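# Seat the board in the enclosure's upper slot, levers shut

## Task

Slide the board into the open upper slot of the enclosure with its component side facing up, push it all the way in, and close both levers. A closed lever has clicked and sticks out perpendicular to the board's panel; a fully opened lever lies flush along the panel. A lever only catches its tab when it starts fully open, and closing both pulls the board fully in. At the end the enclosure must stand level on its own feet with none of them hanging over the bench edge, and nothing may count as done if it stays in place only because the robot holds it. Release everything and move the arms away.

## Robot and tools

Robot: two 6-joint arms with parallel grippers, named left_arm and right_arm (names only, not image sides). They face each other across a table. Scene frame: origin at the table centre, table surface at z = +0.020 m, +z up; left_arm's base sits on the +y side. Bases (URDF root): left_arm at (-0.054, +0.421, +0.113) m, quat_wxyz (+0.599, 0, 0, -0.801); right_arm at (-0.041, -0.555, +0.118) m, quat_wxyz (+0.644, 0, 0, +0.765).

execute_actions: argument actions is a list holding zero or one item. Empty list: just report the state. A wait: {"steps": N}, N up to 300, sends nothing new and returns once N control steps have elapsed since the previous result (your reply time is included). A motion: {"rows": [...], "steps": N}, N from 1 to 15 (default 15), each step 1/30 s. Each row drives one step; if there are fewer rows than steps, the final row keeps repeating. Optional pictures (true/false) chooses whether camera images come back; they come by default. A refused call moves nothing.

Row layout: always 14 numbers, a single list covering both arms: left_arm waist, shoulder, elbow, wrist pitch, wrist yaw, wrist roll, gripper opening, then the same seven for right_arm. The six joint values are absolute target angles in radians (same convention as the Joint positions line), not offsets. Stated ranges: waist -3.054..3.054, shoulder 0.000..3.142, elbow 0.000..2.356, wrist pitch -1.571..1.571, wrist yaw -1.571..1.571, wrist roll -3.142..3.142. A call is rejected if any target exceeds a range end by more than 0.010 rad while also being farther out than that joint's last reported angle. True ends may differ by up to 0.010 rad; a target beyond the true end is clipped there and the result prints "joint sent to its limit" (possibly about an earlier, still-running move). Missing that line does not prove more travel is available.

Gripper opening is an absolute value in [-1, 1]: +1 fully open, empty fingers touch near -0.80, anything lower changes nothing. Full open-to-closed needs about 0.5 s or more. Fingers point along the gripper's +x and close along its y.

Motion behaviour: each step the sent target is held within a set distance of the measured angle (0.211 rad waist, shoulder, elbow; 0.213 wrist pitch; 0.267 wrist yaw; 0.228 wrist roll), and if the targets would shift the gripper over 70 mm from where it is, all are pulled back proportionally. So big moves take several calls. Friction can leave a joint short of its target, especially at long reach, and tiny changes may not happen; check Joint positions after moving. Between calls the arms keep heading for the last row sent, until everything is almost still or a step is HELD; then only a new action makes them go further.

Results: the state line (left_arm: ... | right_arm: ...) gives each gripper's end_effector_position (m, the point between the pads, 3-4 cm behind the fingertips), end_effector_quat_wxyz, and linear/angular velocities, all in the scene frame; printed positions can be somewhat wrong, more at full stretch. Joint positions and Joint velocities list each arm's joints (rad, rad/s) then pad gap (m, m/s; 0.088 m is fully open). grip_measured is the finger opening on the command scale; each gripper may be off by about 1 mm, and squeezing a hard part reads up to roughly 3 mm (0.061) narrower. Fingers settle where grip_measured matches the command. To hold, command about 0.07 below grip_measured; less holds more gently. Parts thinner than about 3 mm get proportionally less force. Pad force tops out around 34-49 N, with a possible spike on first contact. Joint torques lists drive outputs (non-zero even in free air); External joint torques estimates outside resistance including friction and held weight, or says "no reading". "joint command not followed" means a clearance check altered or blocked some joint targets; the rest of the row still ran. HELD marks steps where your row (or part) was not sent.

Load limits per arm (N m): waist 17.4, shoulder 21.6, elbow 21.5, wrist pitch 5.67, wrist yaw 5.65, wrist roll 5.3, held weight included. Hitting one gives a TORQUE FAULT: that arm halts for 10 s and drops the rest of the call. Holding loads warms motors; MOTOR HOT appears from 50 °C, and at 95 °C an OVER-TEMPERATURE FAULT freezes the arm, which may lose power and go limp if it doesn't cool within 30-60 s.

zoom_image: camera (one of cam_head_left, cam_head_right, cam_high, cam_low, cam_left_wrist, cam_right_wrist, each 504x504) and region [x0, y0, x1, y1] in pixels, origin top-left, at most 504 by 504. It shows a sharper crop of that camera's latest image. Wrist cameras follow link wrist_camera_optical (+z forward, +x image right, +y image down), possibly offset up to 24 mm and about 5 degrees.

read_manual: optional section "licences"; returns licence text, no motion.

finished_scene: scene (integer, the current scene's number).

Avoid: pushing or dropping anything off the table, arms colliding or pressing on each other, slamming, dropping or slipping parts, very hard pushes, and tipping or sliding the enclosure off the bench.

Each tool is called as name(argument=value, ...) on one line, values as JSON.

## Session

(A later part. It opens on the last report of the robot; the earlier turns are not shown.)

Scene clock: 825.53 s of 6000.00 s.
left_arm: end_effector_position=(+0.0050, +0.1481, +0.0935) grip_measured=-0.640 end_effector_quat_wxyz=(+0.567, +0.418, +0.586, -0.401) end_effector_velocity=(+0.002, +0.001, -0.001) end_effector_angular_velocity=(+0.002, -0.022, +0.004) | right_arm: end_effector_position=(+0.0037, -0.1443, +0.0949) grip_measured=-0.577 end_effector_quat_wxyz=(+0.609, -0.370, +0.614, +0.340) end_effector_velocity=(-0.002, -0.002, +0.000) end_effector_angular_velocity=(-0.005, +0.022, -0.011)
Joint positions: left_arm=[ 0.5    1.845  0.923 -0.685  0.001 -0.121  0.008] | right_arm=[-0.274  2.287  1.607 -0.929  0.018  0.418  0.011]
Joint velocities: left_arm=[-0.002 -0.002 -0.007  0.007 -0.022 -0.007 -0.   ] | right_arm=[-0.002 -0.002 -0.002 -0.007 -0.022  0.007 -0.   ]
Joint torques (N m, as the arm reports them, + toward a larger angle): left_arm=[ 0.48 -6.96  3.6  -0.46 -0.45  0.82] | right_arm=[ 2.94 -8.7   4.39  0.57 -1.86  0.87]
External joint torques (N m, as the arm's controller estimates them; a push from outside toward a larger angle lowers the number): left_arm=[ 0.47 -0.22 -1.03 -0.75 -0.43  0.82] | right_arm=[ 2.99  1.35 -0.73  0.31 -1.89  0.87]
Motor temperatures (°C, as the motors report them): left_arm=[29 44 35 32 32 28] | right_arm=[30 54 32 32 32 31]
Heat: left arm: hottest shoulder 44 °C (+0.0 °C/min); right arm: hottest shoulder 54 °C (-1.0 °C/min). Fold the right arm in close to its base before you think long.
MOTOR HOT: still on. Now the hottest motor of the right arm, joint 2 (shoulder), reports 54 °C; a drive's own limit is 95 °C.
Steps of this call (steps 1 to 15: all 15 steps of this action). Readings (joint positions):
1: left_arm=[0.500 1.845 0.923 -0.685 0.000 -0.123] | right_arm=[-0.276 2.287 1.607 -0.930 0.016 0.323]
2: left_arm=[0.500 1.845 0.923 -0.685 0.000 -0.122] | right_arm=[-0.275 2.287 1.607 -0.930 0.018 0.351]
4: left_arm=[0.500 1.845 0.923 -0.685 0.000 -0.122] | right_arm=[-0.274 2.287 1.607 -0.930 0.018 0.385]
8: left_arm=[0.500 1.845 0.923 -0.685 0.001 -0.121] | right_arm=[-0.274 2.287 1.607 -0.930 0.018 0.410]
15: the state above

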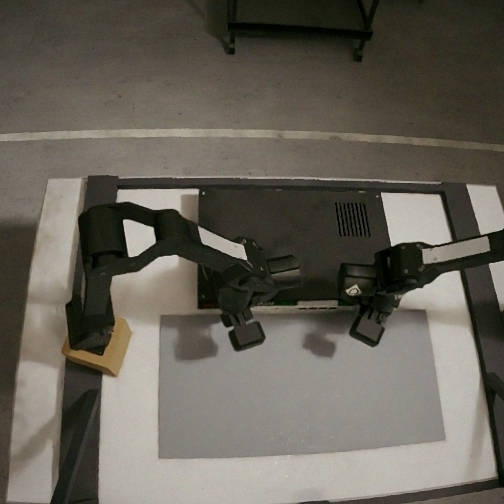

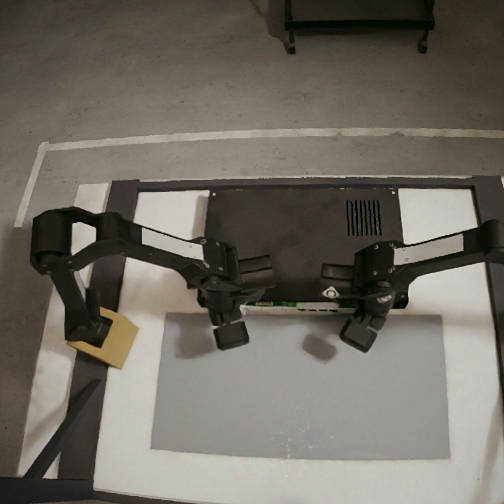

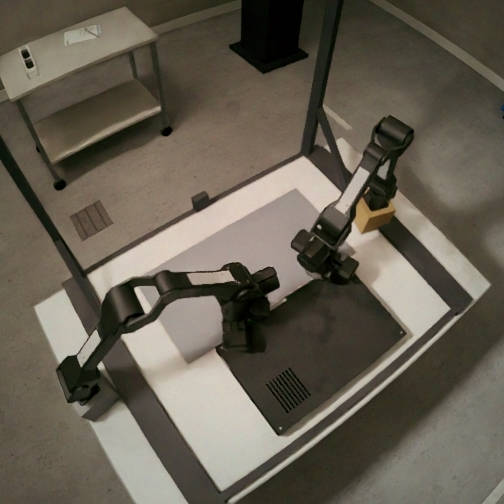

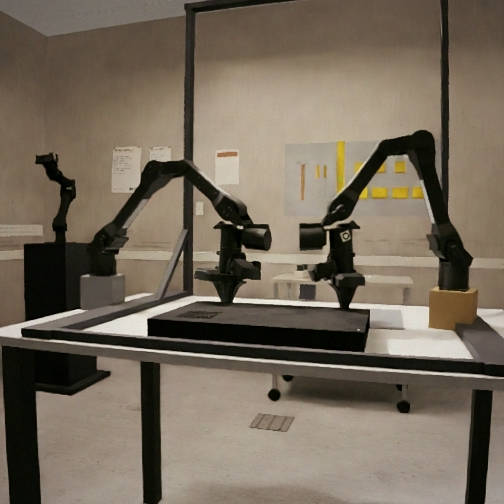

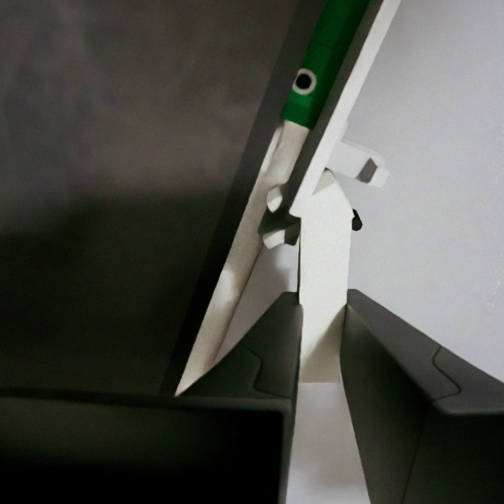

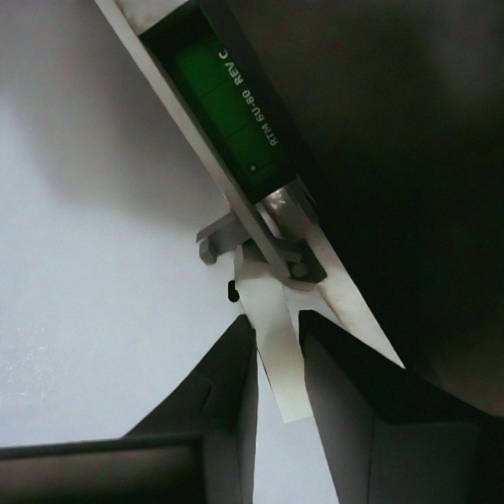

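execute_actions(actions=[{"rows":[[0.52,1.85,0.92,-0.695,-0.02,0.21,-0.72,-0.295,2.3,1.6,-0.935,0.02,-0.12,-0.72]],"steps":15}])

Scene clock: 848.17 s of 6000.00 s.
left_arm: end_effector_position=(+0.0061, +0.1486, +0.0939) grip_measured=-0.601 end_effector_quat_wxyz=(+0.499, +0.493, +0.525, -0.483) end_effector_velocity=(-0.002, +0.010, -0.000) end_effector_angular_velocity=(+0.042, +0.002, -0.010) | right_arm: end_effector_position=(+0.0069, -0.1444, +0.0951) grip_measured=-0.605 end_effector_quat_wxyz=(+0.499, -0.501, +0.518, +0.481) end_effector_velocity=(-0.000, -0.000, +0.002) end_effector_angular_velocity=(-0.002, +0.011, +0.078)
Joint positions: left_arm=[ 0.509  1.845  0.925 -0.689  0.009  0.175  0.01 ] | right_arm=[-0.287  2.287  1.607 -0.929  0.005 -0.079  0.009]
Joint velocities: left_arm=[-0.002 -0.002 -0.007 -0.037 -0.007  0.007  0.   ] | right_arm=[-0.002 -0.002  0.002 -0.007 -0.007 -0.081  0.001]
Joint torques (N m, as the arm reports them, + toward a larger angle): left_arm=[ 1.02 -6.96  3.45 -0.5  -1.2   1.28] | right_arm=[-0.7  -8.7   4.32 -0.15  0.57 -0.94]
External joint torques (N m, as the arm's controller estimates them; a push from outside toward a larger angle lowers the number): left_arm=[ 1.02 -0.25 -1.1  -0.75 -1.21  1.28] | right_arm=[-0.7   1.39 -0.85 -0.42  0.58 -0.94]
Motor temperatures (°C, as the motors report them): left_arm=[28 44 36 31 31 28] | right_arm=[30 54 32 31 33 32]
Heat: left arm: hottest shoulder 44 °C (+0.0 °C/min); right arm: hottest shoulder 54 °C (-1.0 °C/min). Fold the right arm in close to its base before you think long.
MOTOR HOT: still on. Now the hottest motor of the right arm, joint 2 (shoulder), reports 54 °C; a drive's own limit is 95 °C.
Steps of this call (steps 1 to 15: the robot went on to your last target; steps 16 to 90: nothing new was sent; then 19.13 s passed at rest; steps 91 to 105: all 15 steps of this action). Readings (joint positions):
91: left_arm=[0.502 1.845 0.924 -0.685 0.002 -0.069] | right_arm=[-0.277 2.287 1.607 -0.929 0.016 0.364]
92: left_arm=[0.504 1.845 0.924 -0.685 0.005 -0.012] | right_arm=[-0.280 2.287 1.607 -0.929 0.010 0.301]
94: left_arm=[0.508 1.845 0.925 -0.687 0.008 0.083] | right_arm=[-0.283 2.287 1.607 -0.929 0.006 0.175]
98: left_arm=[0.509 1.845 0.925 -0.689 0.009 0.154] | right_arm=[-0.286 2.287 1.607 -0.930 0.005 -0.010]
105: the state above

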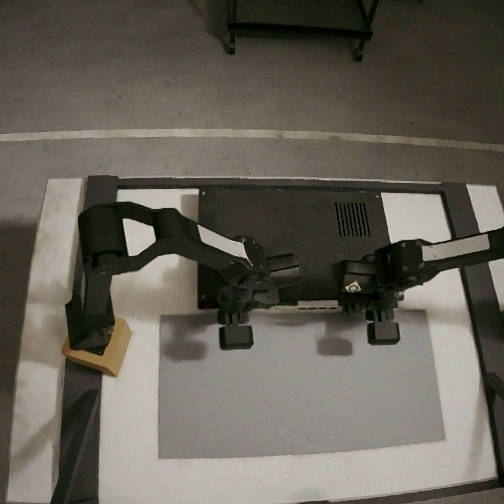

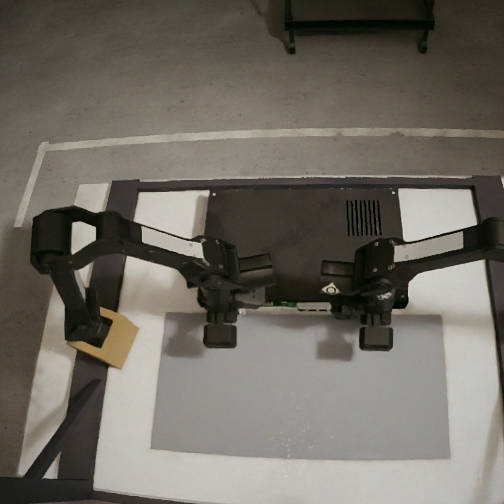

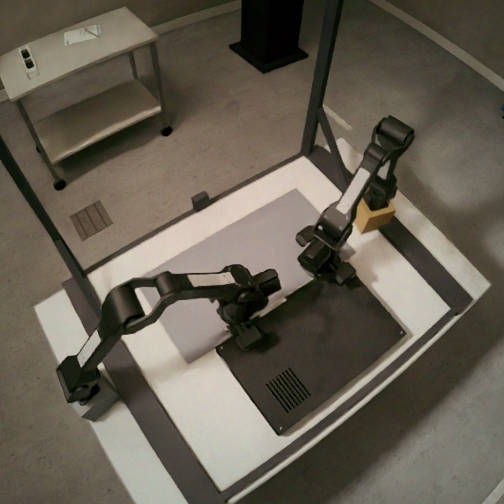

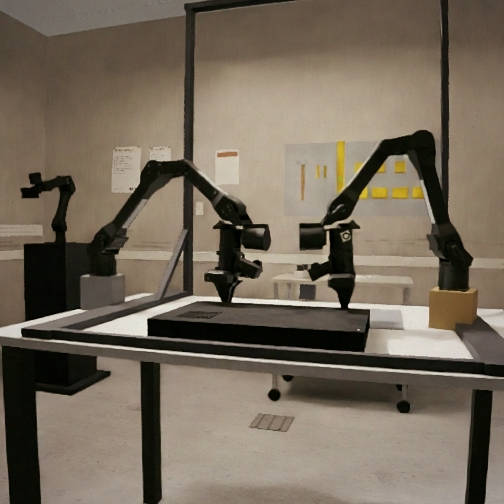

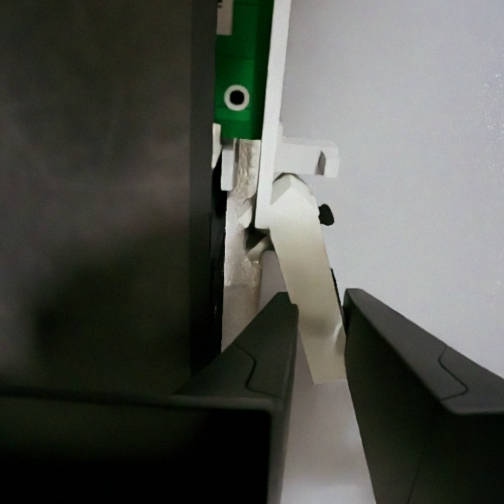

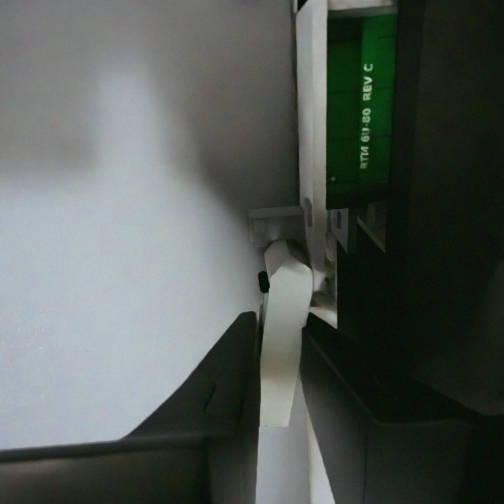

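execute_actions(actions=[{"rows":[[0.505,1.85,0.92,-0.69,0.0,0.1,-0.72,-0.33,2.3,1.6,-0.935,0.06,-0.14,-0.74]],"steps":15}])

zoom_image(camera="cam_right_wrist", region=[220,160,420,360])

zoom_image(camera="cam_left_wrist", region=[170,100,370,300])

Scene clock: 858.03 s of 6000.00 s.
left_arm: end_effector_position=(+0.0058, +0.1482, +0.0939) grip_measured=-0.601 end_effector_quat_wxyz=(+0.520, +0.470, +0.545, -0.460) end_effector_velocity=(+0.000, +0.002, +0.001) end_effector_angular_velocity=(+0.004, -0.007, +0.005) | right_arm: end_effector_position=(+0.0077, -0.1445, +0.0951) grip_measured=-0.600 end_effector_quat_wxyz=(+0.493, -0.506, +0.513, +0.487) end_effector_velocity=(-0.001, -0.007, -0.002) end_effector_angular_velocity=(-0.031, +0.011, +0.005)
Joint positions: left_arm=[ 0.508  1.845  0.925 -0.688  0.01   0.087  0.01 ] | right_arm=[-0.289  2.287  1.607 -0.929  0.003 -0.104  0.01 ]
Joint velocities: left_arm=[-0.002 -0.007 -0.002 -0.007 -0.007 -0.007 -0.   ] | right_arm=[-0.002  0.002 -0.007 -0.022 -0.007 -0.007  0.   ]
Joint torques (N m, as the arm reports them, + toward a larger angle): left_arm=[-0.31 -6.97  3.41 -0.19 -0.38  0.54] | right_arm=[-3.17 -8.7   4.32 -0.17  2.26 -0.98]
External joint torques (N m, as the arm's controller estimates them; a push from outside toward a larger angle lowers the number): left_arm=[-0.34 -0.19 -1.23 -0.46 -0.38  0.54] | right_arm=[-3.17  1.23 -0.67 -0.38  2.28 -0.98]
Motor temperatures (°C, as the motors report them): left_arm=[28 44 36 30 31 29] | right_arm=[30 54 32 31 32 32]
Heat: left arm: hottest shoulder 44 °C (+0.0 °C/min); right arm: hottest shoulder 54 °C (+0.0 °C/min). Fold the right arm in close to its base before you think long.
MOTOR HOT: still on. Now the hottest motor of the right arm, joint 2 (shoulder), reports 54 °C; a drive's own limit is 95 °C.
Steps of this call (steps 1 to 15: the robot went on to your last target; steps 16 to 90: nothing new was sent; then 6.37 s passed at rest; steps 91 to 105: all 15 steps of this action). Readings (joint positions):
91: left_arm=[0.509 1.845 0.925 -0.689 0.009 0.156] | right_arm=[-0.288 2.287 1.607 -0.929 0.005 -0.089]
92: left_arm=[0.509 1.845 0.925 -0.689 0.010 0.135] | right_arm=[-0.289 2.287 1.607 -0.929 0.002 -0.094]
94: left_arm=[0.508 1.845 0.925 -0.688 0.010 0.111] | right_arm=[-0.289 2.287 1.607 -0.929 0.002 -0.100]
98: left_arm=[0.508 1.845 0.925 -0.688 0.010 0.092] | right_arm=[-0.289 2.287 1.607 -0.929 0.003 -0.103]
105: the state above

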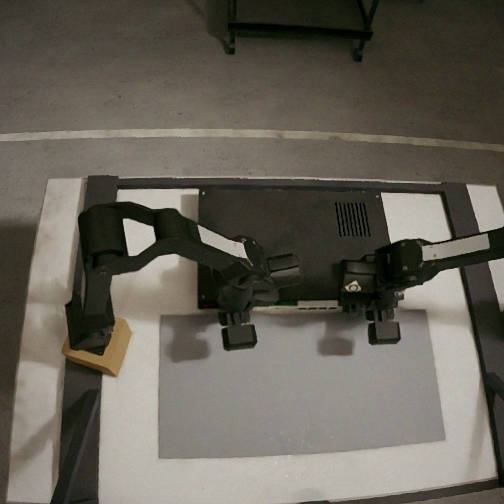

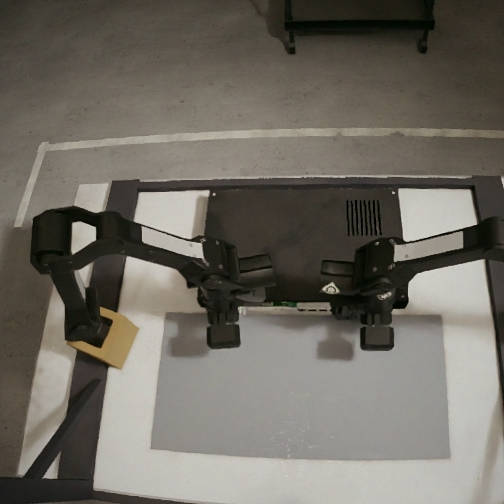

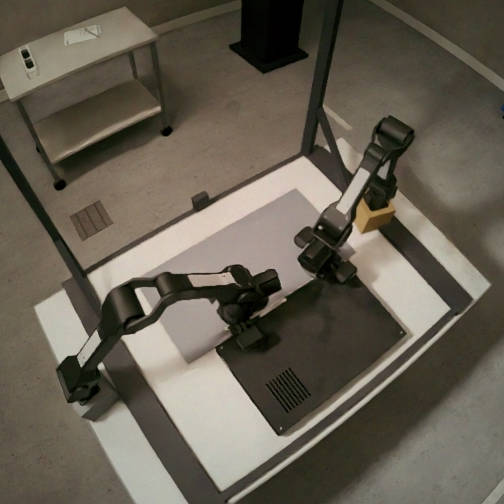

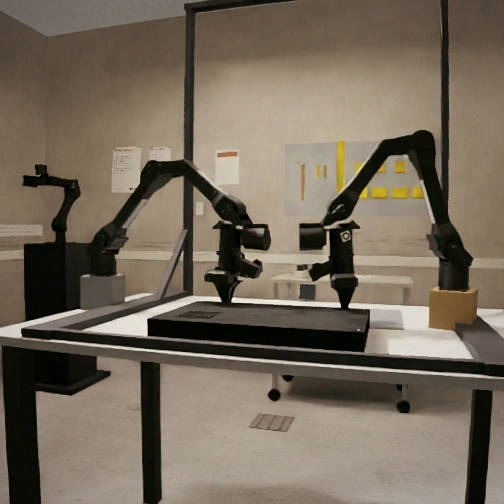

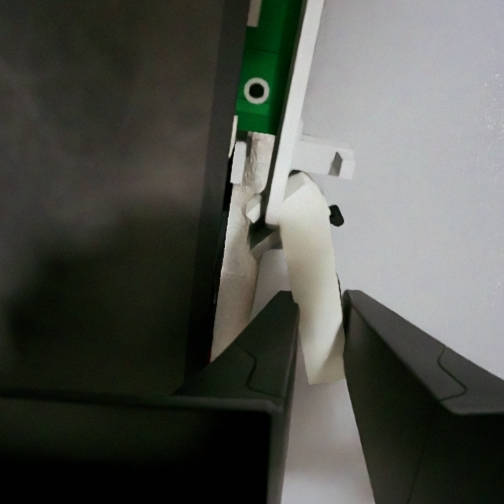

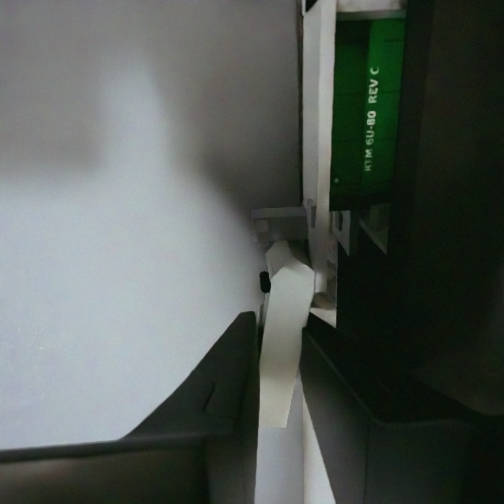

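Region (220, 160, 420, 360) of cam_right_wrist's 504x504 image, scaled by 2.520, with more detail than that image has.

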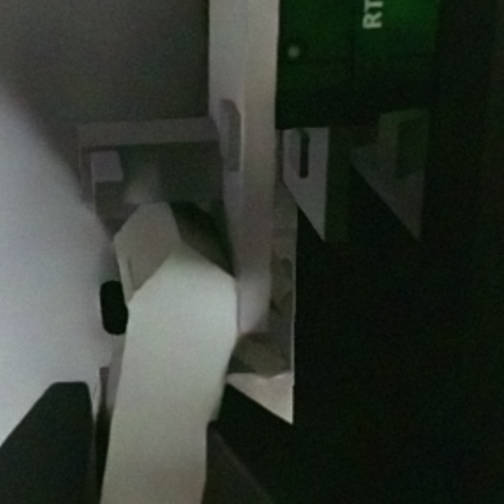

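Region (170, 100, 370, 300) of cam_left_wrist's 504x504 image, scaled by 2.520, with more detail than that image has.

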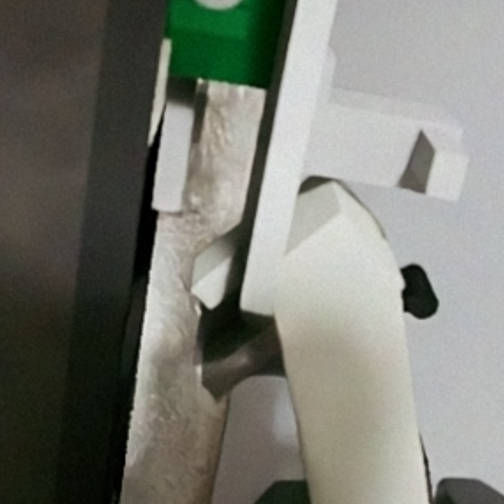

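execute_actions(actions=[{"rows":[[0.505,1.85,0.92,-0.69,0.0,0.05,-0.72,-0.285,2.3,1.6,-0.93,0.0,-0.1,-0.55],[0.505,1.85,0.92,-0.69,0.0,0.05,-0.72,-0.28,2.3,1.6,-0.93,0.0,-0.1,-0.5],[0.505,1.85,0.92,-0.69,0.0,0.05,-0.72,-0.28,2.3,1.6,-0.93,0.0,-0.1,-0.5],[0.505,1.85,0.92,-0.69,0.0,0.05,-0.72,-0.28,2.3,1.6,-0.93,0.0,-0.1,-0.5],[0.505,1.85,0.92,-0.69,0.0,0.05,-0.72,-0.28,2.3,1.6,-0.93,0.0,-0.1,-0.5],[0.505,1.85,0.92,-0.69,0.0,0.05,-0.72,-0.28,2.25,1.64,-1.02,0.0,-0.1,-0.5]],"steps":15}], pictures=false)

execute_actions(actions=[{"rows":[[0.505,1.85,0.92,-0.69,0.0,0.05,-0.72,-0.225,2.25,1.64,-0.97,0.0,-0.06,-0.9]],"steps":15}])

zoom_image(camera="cam_right_wrist", region=[200,100,504,404])

Scene clock: 872.53 s of 6000.00 s.
left_arm: end_effector_position=(+0.0058, +0.1481, +0.0939) grip_measured=-0.606 end_effector_quat_wxyz=(+0.531, +0.458, +0.555, -0.447) end_effector_velocity=(-0.002, +0.002, +0.000) end_effector_angular_velocity=(+0.006, +0.008, +0.020) | right_arm: end_effector_position=(+0.0037, -0.1536, +0.1069) grip_measured=-0.504 end_effector_quat_wxyz=(+0.480, -0.516, +0.525, +0.477) end_effector_velocity=(-0.005, -0.005, +0.008) end_effector_angular_velocity=(-0.015, +0.024, +0.008)
Joint positions: left_arm=[ 0.508  1.845  0.925 -0.687  0.01   0.04   0.009] | right_arm=[-0.283  2.271  1.628 -1.012  0.002 -0.099  0.014]
Joint velocities: left_arm=[-0.002 -0.002 -0.002 -0.007  0.007 -0.022 -0.   ] | right_arm=[ 0.002 -0.017  0.002 -0.037 -0.022 -0.007  0.001]
Joint torques (N m, as the arm reports them, + toward a larger angle): left_arm=[-0.28 -6.97  3.41 -0.23 -0.4   0.4 ] | right_arm=[  0.13 -11.71   6.12  -0.2   -0.07  -0.03]
External joint torques (N m, as the arm's controller estimates them; a push from outside toward a larger angle lowers the number): left_arm=[-0.23 -0.19 -1.22 -0.5  -0.41  0.4 ] | right_arm=[ 0.07 -1.78  1.03 -0.38 -0.06 -0.03]
Motor temperatures (°C, as the motors report them): left_arm=[28 44 36 30 30 29] | right_arm=[30 54 32 31 34 32]
Heat: left arm: hottest shoulder 44 °C (+0.0 °C/min); right arm: hottest shoulder 54 °C (+0.0 °C/min). Fold the right arm in close to its base before you think long.
MOTOR HOT: still on. Now the hottest motor of the right arm, joint 2 (shoulder), reports 54 °C; a drive's own limit is 95 °C.
Steps of this call (steps 1 to 15: the robot went on to your last target; steps 16 to 90: nothing new was sent; then 11.00 s passed at rest; steps 91 to 105: all 15 steps of this action). Readings (joint positions):
91: left_arm=[0.508 1.845 0.925 -0.688 0.010 0.075] | right_arm=[-0.287 2.287 1.607 -0.929 0.003 -0.103]
92: left_arm=[0.508 1.845 0.925 -0.688 0.010 0.064] | right_arm=[-0.286 2.287 1.607 -0.929 0.006 -0.099]
94: left_arm=[0.508 1.845 0.925 -0.687 0.010 0.052] | right_arm=[-0.286 2.287 1.607 -0.928 0.007 -0.099]
98: left_arm=[0.508 1.845 0.925 -0.687 0.010 0.043] | right_arm=[-0.284 2.283 1.624 -0.978 0.003 -0.099]
105: the state above

Scene clock: 873.03 s of 6000.00 s.
left_arm: end_effector_position=(+0.0057, +0.1481, +0.0939) grip_measured=-0.606 end_effector_quat_wxyz=(+0.531, +0.458, +0.555, -0.448) end_effector_velocity=(-0.004, -0.002, +0.000) end_effector_angular_velocity=(-0.012, +0.020, +0.006) | right_arm: end_effector_position=(+0.0008, -0.1511, +0.1086) grip_measured=-0.648 end_effector_quat_wxyz=(+0.495, -0.518, +0.519, +0.467) end_effector_velocity=(-0.000, -0.005, +0.001) end_effector_angular_velocity=(-0.022, -0.006, -0.004)
Joint positions: left_arm=[ 0.508  1.845  0.925 -0.687  0.01   0.04   0.009] | right_arm=[-0.263  2.266  1.628 -1.005  0.032 -0.061  0.007]
Joint velocities: left_arm=[-0.002 -0.002 -0.002  0.007  0.022 -0.007 -0.   ] | right_arm=[ 0.002 -0.002 -0.002 -0.022  0.007  0.007 -0.   ]
Joint torques (N m, as the arm reports them, + toward a larger angle): left_arm=[-0.31 -6.95  3.39 -0.24 -0.38  0.4 ] | right_arm=[  2.89 -11.46   6.22   2.69  -1.27   0.05]
External joint torques (N m, as the arm's controller estimates them; a push from outside toward a larger angle lowers the number): left_arm=[-0.32 -0.18 -1.29 -0.54 -0.39  0.4 ] | right_arm=[ 2.82 -1.49  1.09  2.5  -1.28  0.05]
Motor temperatures (°C, as the motors report them): left_arm=[28 44 36 30 30 29] | right_arm=[30 55 32 31 34 32]
Heat: left arm: hottest shoulder 44 °C (+0.0 °C/min); right arm: hottest shoulder 55 °C (+1.0 °C/min). Fold the right arm in close to its base before you think long.
MOTOR HOT: still on. Now the hottest motor of the right arm, joint 2 (shoulder), reports 55 °C; a drive's own limit is 95 °C.
Steps of this call (steps 1 to 15: all 15 steps of this action). Readings (joint positions):
1: left_arm=[0.508 1.845 0.925 -0.687 0.010 0.040] | right_arm=[-0.279 2.270 1.628 -1.010 0.003 -0.094]
2: left_arm=[0.508 1.845 0.925 -0.687 0.010 0.040] | right_arm=[-0.273 2.270 1.628 -1.009 0.016 -0.082]
4: left_arm=[0.508 1.845 0.925 -0.687 0.010 0.040] | right_arm=[-0.266 2.267 1.628 -1.007 0.028 -0.069]
8: left_arm=[0.508 1.845 0.925 -0.687 0.010 0.040] | right_arm=[-0.264 2.266 1.628 -1.005 0.032 -0.064]
15: the state above

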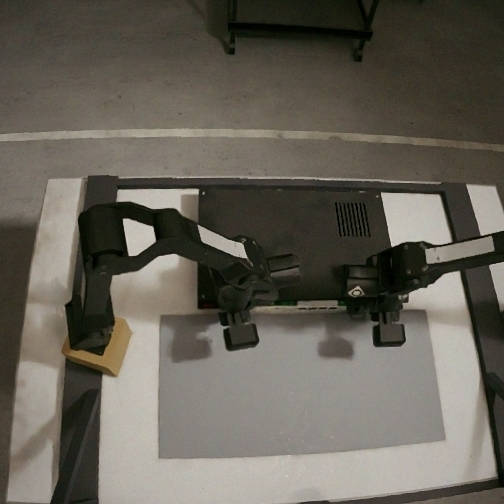

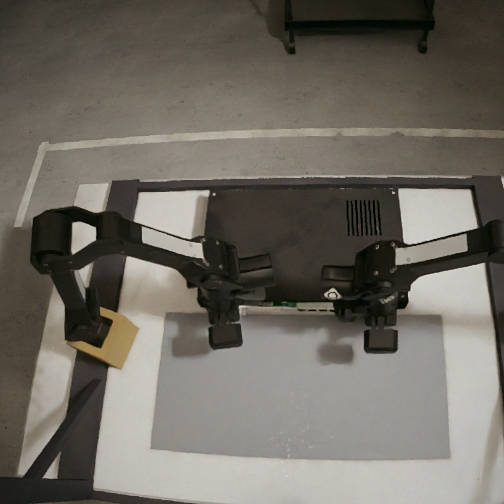

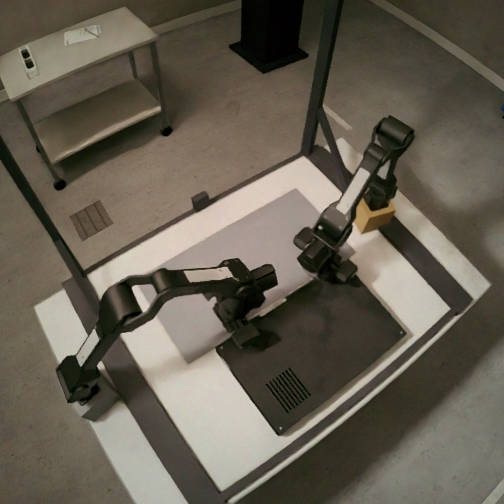

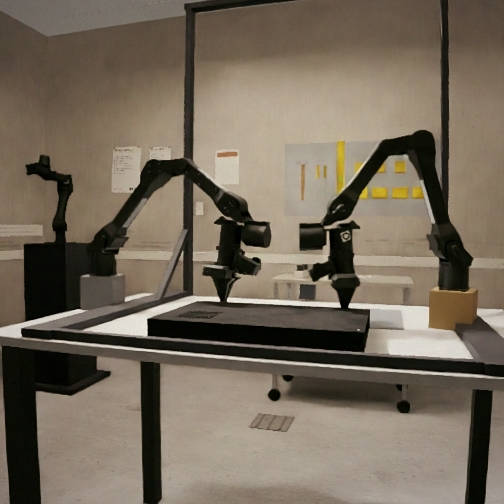

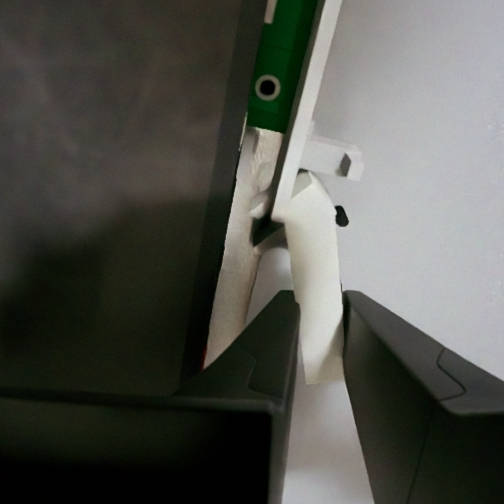

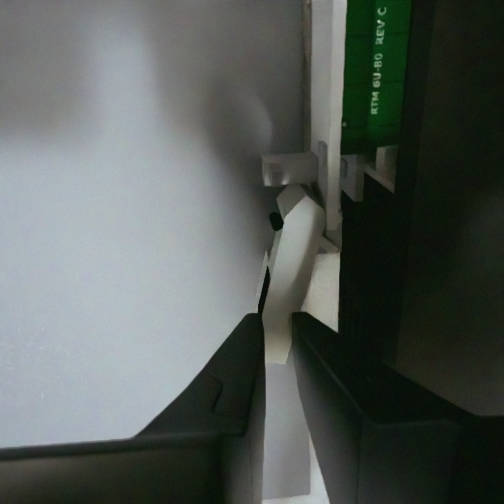

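Region (200, 100, 504, 404) of cam_right_wrist's 504x504 image, scaled by 1.658, with more detail than that image has.

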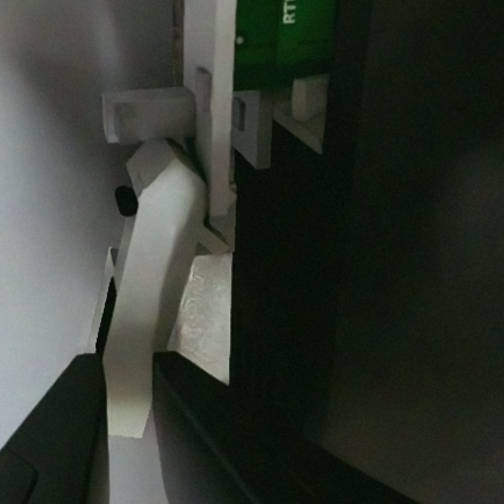

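execute_actions(actions=[{"rows":[[0.505,1.85,0.92,-0.69,0.0,0.02,-0.72,-0.265,2.25,1.64,-1.01,0.0,-0.09,-0.5],[0.505,1.85,0.92,-0.69,0.0,0.02,-0.72,-0.265,2.25,1.64,-1.01,0.0,-0.09,-0.5],[0.505,1.85,0.92,-0.69,0.0,0.02,-0.72,-0.265,2.25,1.64,-1.01,0.0,-0.09,-0.5],[0.505,1.85,0.92,-0.69,0.0,0.02,-0.72,-0.265,2.25,1.64,-1.01,0.0,-0.09,-0.5],[0.505,1.85,0.92,-0.69,0.0,0.02,-0.72,-0.265,2.22,1.66,-1.06,0.0,-0.09,-0.5]],"steps":15}], pictures=false)

execute_actions(actions=[{"rows":[[0.505,1.85,0.92,-0.69,0.0,0.02,-0.72,-0.2,2.22,1.66,-1.04,0.0,-0.03,-0.5],[0.505,1.85,0.92,-0.69,0.0,0.02,-0.72,-0.2,2.22,1.66,-1.04,0.0,-0.03,-0.5],[0.505,1.85,0.92,-0.69,0.0,0.02,-0.72,-0.2,2.22,1.66,-1.04,0.0,-0.03,-0.5],[0.505,1.85,0.92,-0.69,0.0,0.02,-0.72,-0.2,2.22,1.66,-1.04,0.0,-0.03,-0.5],[0.505,1.85,0.92,-0.69,0.0,0.02,-0.72,-0.2,2.22,1.66,-1.04,0.0,-0.03,-0.5],[0.505,1.85,0.92,-0.69,0.0,0.02,-0.72,-0.2,2.22,1.66,-1.0,0.0,-0.03,-0.9]],"steps":15}], pictures=false)

execute_actions(actions=[{"rows":[[0.505,1.85,0.92,-0.69,0.0,0.02,-0.72,-0.2,2.295,1.61,-0.88,0.0,-0.03,-0.9]],"steps":15}])

Scene clock: 888.83 s of 6000.00 s.
left_arm: end_effector_position=(+0.0057, +0.1481, +0.0939) grip_measured=-0.612 end_effector_quat_wxyz=(+0.537, +0.450, +0.562, -0.440) end_effector_velocity=(-0.002, +0.001, +0.002) end_effector_angular_velocity=(+0.001, +0.007, +0.005) | right_arm: end_effector_position=(-0.0028, -0.1510, +0.1283) grip_measured=-0.505 end_effector_quat_wxyz=(+0.485, -0.512, +0.519, +0.482) end_effector_velocity=(-0.001, -0.007, +0.002) end_effector_angular_velocity=(-0.031, +0.011, +0.004)
Joint positions: left_arm=[ 0.508  1.845  0.925 -0.687  0.01   0.011  0.009] | right_arm=[-0.266  2.23   1.652 -1.056  0.002 -0.083  0.014]
Joint velocities: left_arm=[-0.002 -0.007 -0.002 -0.007  0.007 -0.007 -0.   ] | right_arm=[-0.002 -0.002  0.002 -0.037 -0.007 -0.007  0.001]
Joint torques (N m, as the arm reports them, + toward a larger angle): left_arm=[-0.25 -6.96  3.41 -0.23 -0.39  0.34] | right_arm=[  0.03 -10.87   5.96   0.01  -0.09  -0.2 ]
External joint torques (N m, as the arm's controller estimates them; a push from outside toward a larger angle lowers the number): left_arm=[-0.27 -0.17 -1.26 -0.52 -0.39  0.34] | right_arm=[ 0.04 -0.88  0.63 -0.22 -0.08 -0.2 ]
Motor temperatures (°C, as the motors report them): left_arm=[28 44 36 30 30 28] | right_arm=[30 58 33 37 33 31]
Heat: left arm: hottest shoulder 44 °C (+0.0 °C/min); right arm: hottest shoulder 58 °C (+4.0 °C/min). Fold the right arm in close to its base before you think long.
MOTOR HOT: still on. Now the hottest motor of the right arm, joint 2 (shoulder), reports 58 °C; a drive's own limit is 95 °C.
Steps of this call (steps 1 to 15: the robot went on to your last target; steps 16 to 90: nothing new was sent; then 12.30 s passed at rest; steps 91 to 105: all 15 steps of this action). Readings (joint positions):
91: left_arm=[0.508 1.845 0.925 -0.687 0.010 0.032] | right_arm=[-0.265 2.266 1.628 -1.006 0.031 -0.061]
92: left_arm=[0.508 1.845 0.925 -0.687 0.010 0.026] | right_arm=[-0.268 2.266 1.628 -1.007 0.025 -0.064]
94: left_arm=[0.508 1.845 0.925 -0.687 0.010 0.018] | right_arm=[-0.273 2.266 1.628 -1.009 0.016 -0.073]
98: left_arm=[0.508 1.845 0.925 -0.687 0.010 0.013] | right_arm=[-0.268 2.248 1.641 -1.043 0.003 -0.081]
105: the state above

Scene clock: 889.33 s of 6000.00 s.
left_arm: end_effector_position=(+0.0057, +0.1481, +0.0939) grip_measured=-0.612 end_effector_quat_wxyz=(+0.537, +0.450, +0.562, -0.440) end_effector_velocity=(-0.000, +0.002, +0.000) end_effector_angular_velocity=(+0.009, -0.006, +0.019) | right_arm: end_effector_position=(-0.0304, -0.1380, +0.1280) grip_measured=-0.778 end_effector_quat_wxyz=(+0.494, -0.506, +0.500, +0.500) end_effector_velocity=(+0.000, +0.006, -0.003) end_effector_angular_velocity=(+0.027, +0.007, -0.010)
Joint positions: left_arm=[ 0.508  1.845  0.925 -0.687  0.01   0.011  0.009] | right_arm=[-0.197  2.23   1.652 -1.004  0.    -0.037  0.001]
Joint velocities: left_arm=[-0.002 -0.002 -0.002 -0.007 -0.007 -0.022 -0.   ] | right_arm=[-0.002  0.002 -0.007  0.037 -0.007  0.007 -0.   ]
Joint torques (N m, as the arm reports them, + toward a larger angle): left_arm=[-0.27 -6.96  3.41 -0.24 -0.39  0.34] | right_arm=[ -0.22 -10.9    6.18   0.48  -0.02   0.18]
External joint torques (N m, as the arm's controller estimates them; a push from outside toward a larger angle lowers the number): left_arm=[-0.25 -0.2  -1.27 -0.53 -0.39  0.34] | right_arm=[-0.3  -0.97  0.82  0.18  0.    0.18]
Motor temperatures (°C, as the motors report them): left_arm=[28 44 36 30 30 28] | right_arm=[30 59 33 37 33 31]
Heat: left arm: hottest shoulder 44 °C (+0.0 °C/min); right arm: hottest shoulder 59 °C (+5.0 °C/min). Fold the right arm in close to its base before you think long.
MOTOR HOT: still on. Now the hottest motor of the right arm, joint 2 (shoulder), reports 59 °C; a drive's own limit is 95 °C.
Steps of this call (steps 1 to 15: all 15 steps of this action). Readings (joint positions):
1: left_arm=[0.508 1.845 0.925 -0.687 0.010 0.011] | right_arm=[-0.262 2.230 1.652 -1.056 0.003 -0.078]
2: left_arm=[0.508 1.845 0.925 -0.687 0.010 0.011] | right_arm=[-0.254 2.230 1.652 -1.054 0.003 -0.067]
4: left_arm=[0.508 1.845 0.925 -0.687 0.010 0.011] | right_arm=[-0.228 2.230 1.652 -1.047 0.002 -0.052]
8: left_arm=[0.508 1.845 0.925 -0.687 0.010 0.011] | right_arm=[-0.196 2.230 1.652 -1.017 0.000 -0.041]
15: the state above

Scene clock: 889.83 s of 6000.00 s.
left_arm: end_effector_position=(+0.0057, +0.1481, +0.0939) grip_measured=-0.612 end_effector_quat_wxyz=(+0.537, +0.450, +0.562, -0.440) end_effector_velocity=(+0.001, +0.003, +0.000) end_effector_angular_velocity=(+0.009, -0.005, -0.005) | right_arm: end_effector_position=(-0.0302, -0.1279, +0.0982) grip_measured=-0.778 end_effector_quat_wxyz=(+0.503, -0.498, +0.492, +0.508) end_effector_velocity=(+0.002, +0.003, +0.002) end_effector_angular_velocity=(+0.012, +0.007, +0.000)
Joint positions: left_arm=[ 0.508  1.845  0.925 -0.687  0.01   0.011  0.009] | right_arm=[-0.197  2.285  1.618 -0.883  0.    -0.037  0.001]
Joint velocities: left_arm=[ 0.002 -0.002 -0.002 -0.007 -0.007  0.007 -0.   ] | right_arm=[-0.007 -0.002  0.002  0.007 -0.007 -0.007 -0.   ]
Joint torques (N m, as the arm reports them, + toward a larger angle): left_arm=[-0.27 -6.97  3.41 -0.24 -0.39  0.34] | right_arm=[-0.26 -9.15  4.37  0.53 -0.02  0.19]
External joint torques (N m, as the arm's controller estimates them; a push from outside toward a larger angle lowers the number): left_arm=[-0.3  -0.16 -1.31 -0.54 -0.38  0.34] | right_arm=[-0.12  1.08 -0.92  0.15 -0.02  0.19]
Motor temperatures (°C, as the motors report them): left_arm=[28 44 36 30 30 28] | right_arm=[30 58 33 37 33 31]
Heat: left arm: hottest shoulder 44 °C (+0.0 °C/min); right arm: hottest shoulder 58 °C (+4.0 °C/min). Fold the right arm in close to its base before you think long.
MOTOR HOT: still on. Now the hottest motor of the right arm, joint 2 (shoulder), reports 58 °C; a drive's own limit is 95 °C.
Steps of this call (steps 1 to 15: all 15 steps of this action). Readings (joint positions):
1: left_arm=[0.508 1.845 0.925 -0.687 0.010 0.011] | right_arm=[-0.197 2.234 1.646 -0.979 0.000 -0.037]
2: left_arm=[0.508 1.845 0.925 -0.687 0.010 0.011] | right_arm=[-0.197 2.239 1.643 -0.943 0.000 -0.037]
4: left_arm=[0.508 1.845 0.925 -0.687 0.010 0.011] | right_arm=[-0.197 2.256 1.638 -0.910 0.000 -0.037]
8: left_arm=[0.508 1.845 0.925 -0.687 0.010 0.011] | right_arm=[-0.197 2.282 1.620 -0.891 0.000 -0.037]
15: the state above

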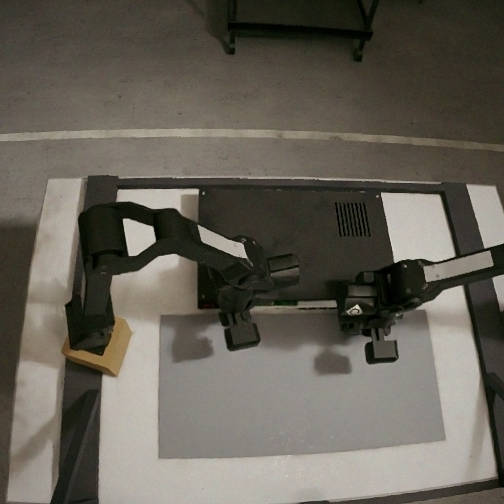

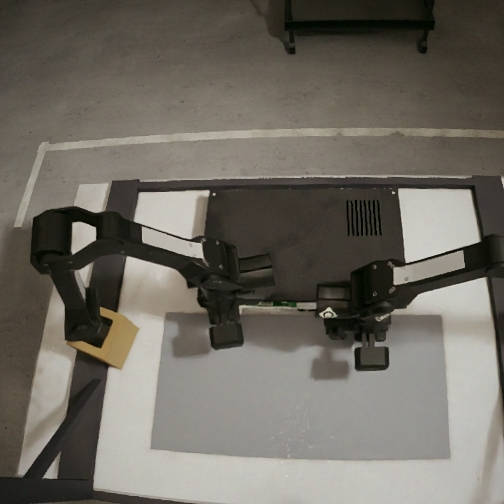

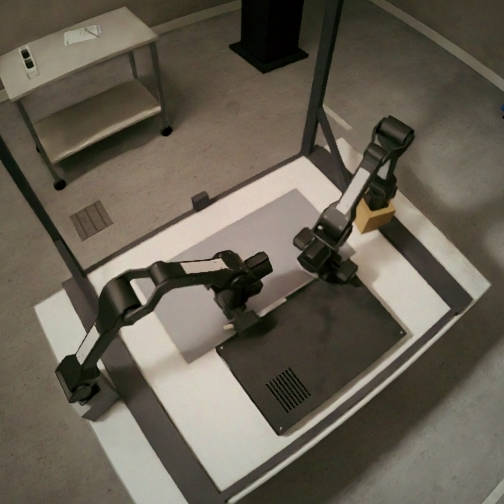

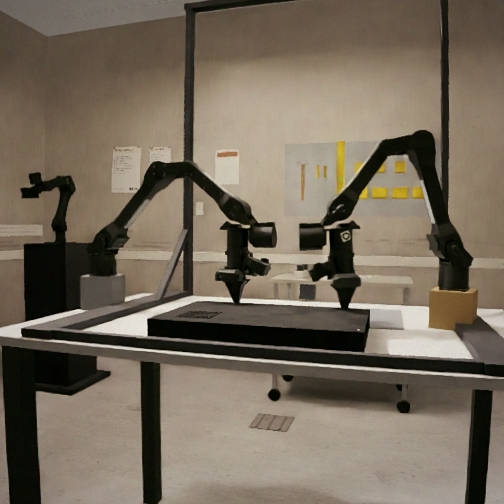

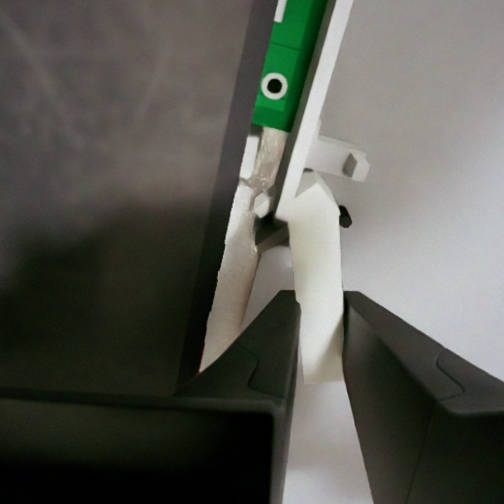

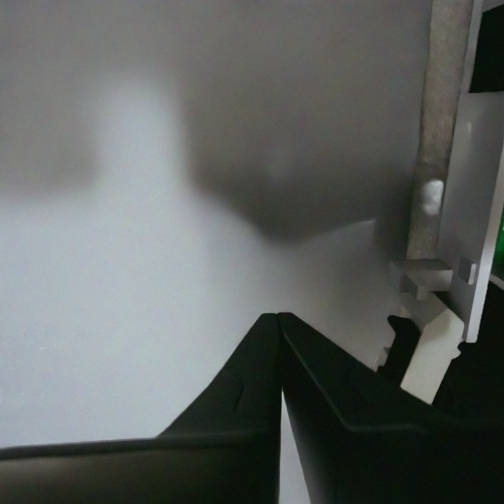

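execute_actions(actions=[{"rows":[[0.505,1.85,0.92,-0.69,0.0,0.02,-0.72,-0.23,2.3,1.6,-0.89,0.0,-0.07,-0.9],[0.505,1.85,0.92,-0.69,0.0,0.02,-0.72,-0.23,2.3,1.6,-0.89,0.0,-0.07,-0.9],[0.505,1.85,0.92,-0.69,0.0,0.02,-0.72,-0.25,2.3,1.6,-0.89,0.0,-0.09,-0.9],[0.505,1.85,0.92,-0.69,0.0,0.02,-0.72,-0.25,2.3,1.6,-0.89,0.0,-0.09,-0.9],[0.505,1.85,0.92,-0.69,0.0,0.02,-0.72,-0.26,2.3,1.6,-0.89,0.0,-0.09,-0.9],[0.505,1.85,0.92,-0.69,0.0,0.02,-0.72,-0.27,2.3,1.6,-0.89,0.0,-0.1,-0.9],[0.505,1.85,0.92,-0.69,0.0,0.02,-0.72,-0.28,2.3,1.6,-0.89,0.01,-0.1,-0.9],[0.505,1.85,0.92,-0.69,0.0,0.02,-0.72,-0.29,2.3,1.6,-0.89,0.02,-0.1,-0.9],[0.505,1.85,0.92,-0.69,0.0,0.02,-0.72,-0.3,2.3,1.6,-0.89,0.03,-0.1,-0.9]],"steps":15}])

Scene clock: 905.27 s of 6000.00 s.
left_arm: end_effector_position=(+0.0057, +0.1481, +0.0939) grip_measured=-0.612 end_effector_quat_wxyz=(+0.537, +0.450, +0.562, -0.440) end_effector_velocity=(+0.002, +0.004, +0.001) end_effector_angular_velocity=(+0.022, -0.018, +0.004) | right_arm: end_effector_position=(-0.0039, -0.1330, +0.0963) grip_measured=-0.778 end_effector_quat_wxyz=(+0.500, -0.495, +0.501, +0.505) end_effector_velocity=(+0.002, +0.001, +0.000) end_effector_angular_velocity=(+0.007, -0.008, +0.005)
Joint positions: left_arm=[ 0.508  1.845  0.925 -0.687  0.01   0.011  0.009] | right_arm=[-0.264  2.285  1.611 -0.888 -0.012 -0.09   0.001]
Joint velocities: left_arm=[-0.002 -0.002  0.002 -0.022 -0.022 -0.007 -0.   ] | right_arm=[-0.002 -0.002 -0.002  0.007  0.007 -0.007 -0.   ]
Joint torques (N m, as the arm reports them, + toward a larger angle): left_arm=[-0.26 -6.96  3.41 -0.24 -0.39  0.34] | right_arm=[-2.73 -8.63  4.05  0.18  1.58 -0.25]
External joint torques (N m, as the arm's controller estimates them; a push from outside toward a larger angle lowers the number): left_arm=[-0.26 -0.19 -1.27 -0.52 -0.39  0.34] | right_arm=[-2.7   1.52 -1.17 -0.16  1.59 -0.25]
Motor temperatures (°C, as the motors report them): left_arm=[28 44 35 30 29 28] | right_arm=[29 57 32 35 32 31]
Heat: left arm: hottest shoulder 44 °C (+0.0 °C/min); right arm: hottest shoulder 57 °C (+3.0 °C/min). Fold the right arm in close to its base before you think long.
MOTOR HOT: still on. Now the hottest motor of the right arm, joint 2 (shoulder), reports 57 °C; a drive's own limit is 95 °C.
Steps of this call (steps 1 to 15: the robot went on to your last target; steps 16 to 90: nothing new was sent; then 11.93 s passed at rest; steps 91 to 105: all 15 steps of this action). Readings (joint positions):
91: left_arm=[0.508 1.845 0.925 -0.687 0.010 0.011] | right_arm=[-0.199 2.285 1.617 -0.882 0.000 -0.038]
92: left_arm=[0.508 1.845 0.925 -0.687 0.010 0.011] | right_arm=[-0.204 2.285 1.616 -0.882 0.000 -0.044]
94: left_arm=[0.508 1.845 0.925 -0.687 0.010 0.011] | right_arm=[-0.220 2.285 1.613 -0.885 0.000 -0.063]
98: left_arm=[0.508 1.845 0.925 -0.687 0.010 0.011] | right_arm=[-0.260 2.285 1.611 -0.888 -0.003 -0.083]
105: the state above

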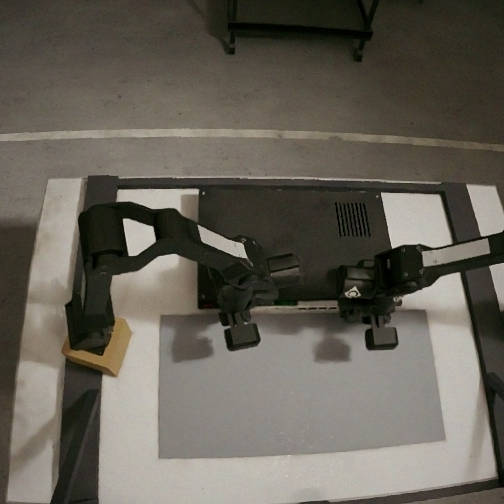

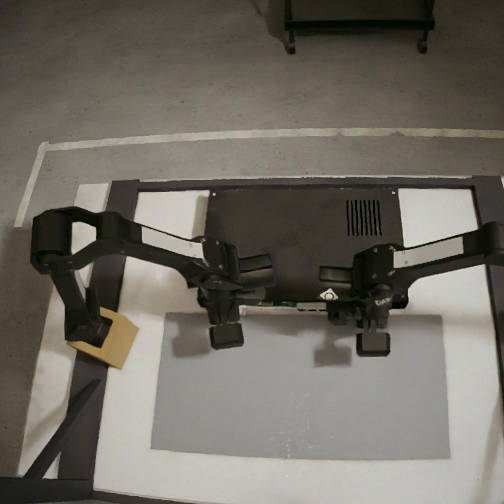

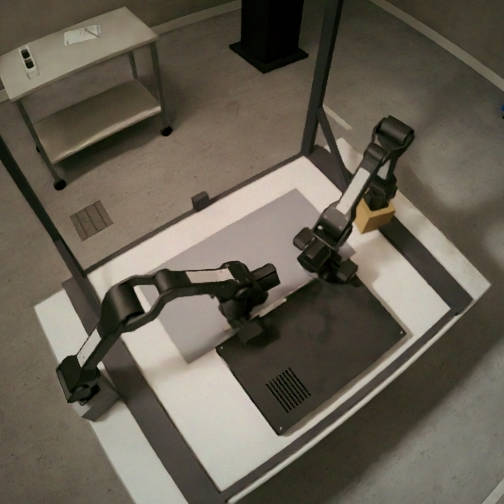

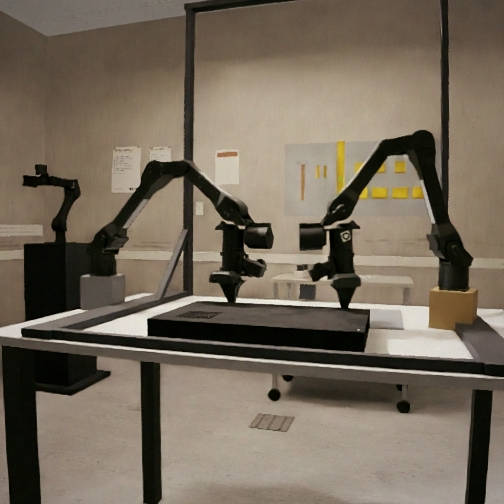

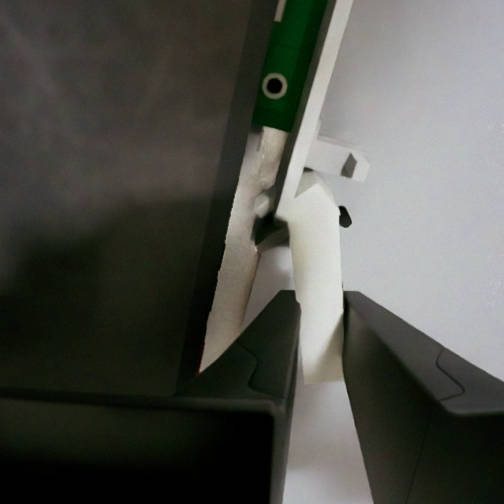

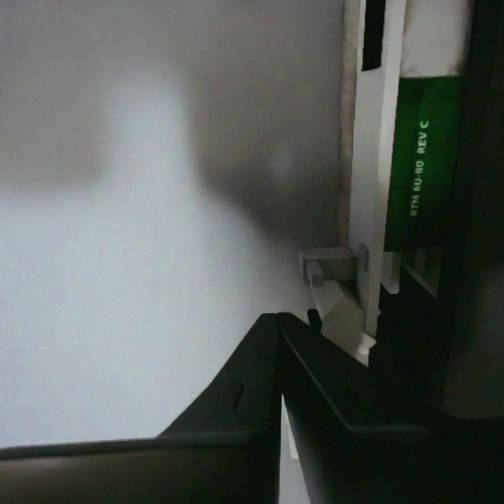

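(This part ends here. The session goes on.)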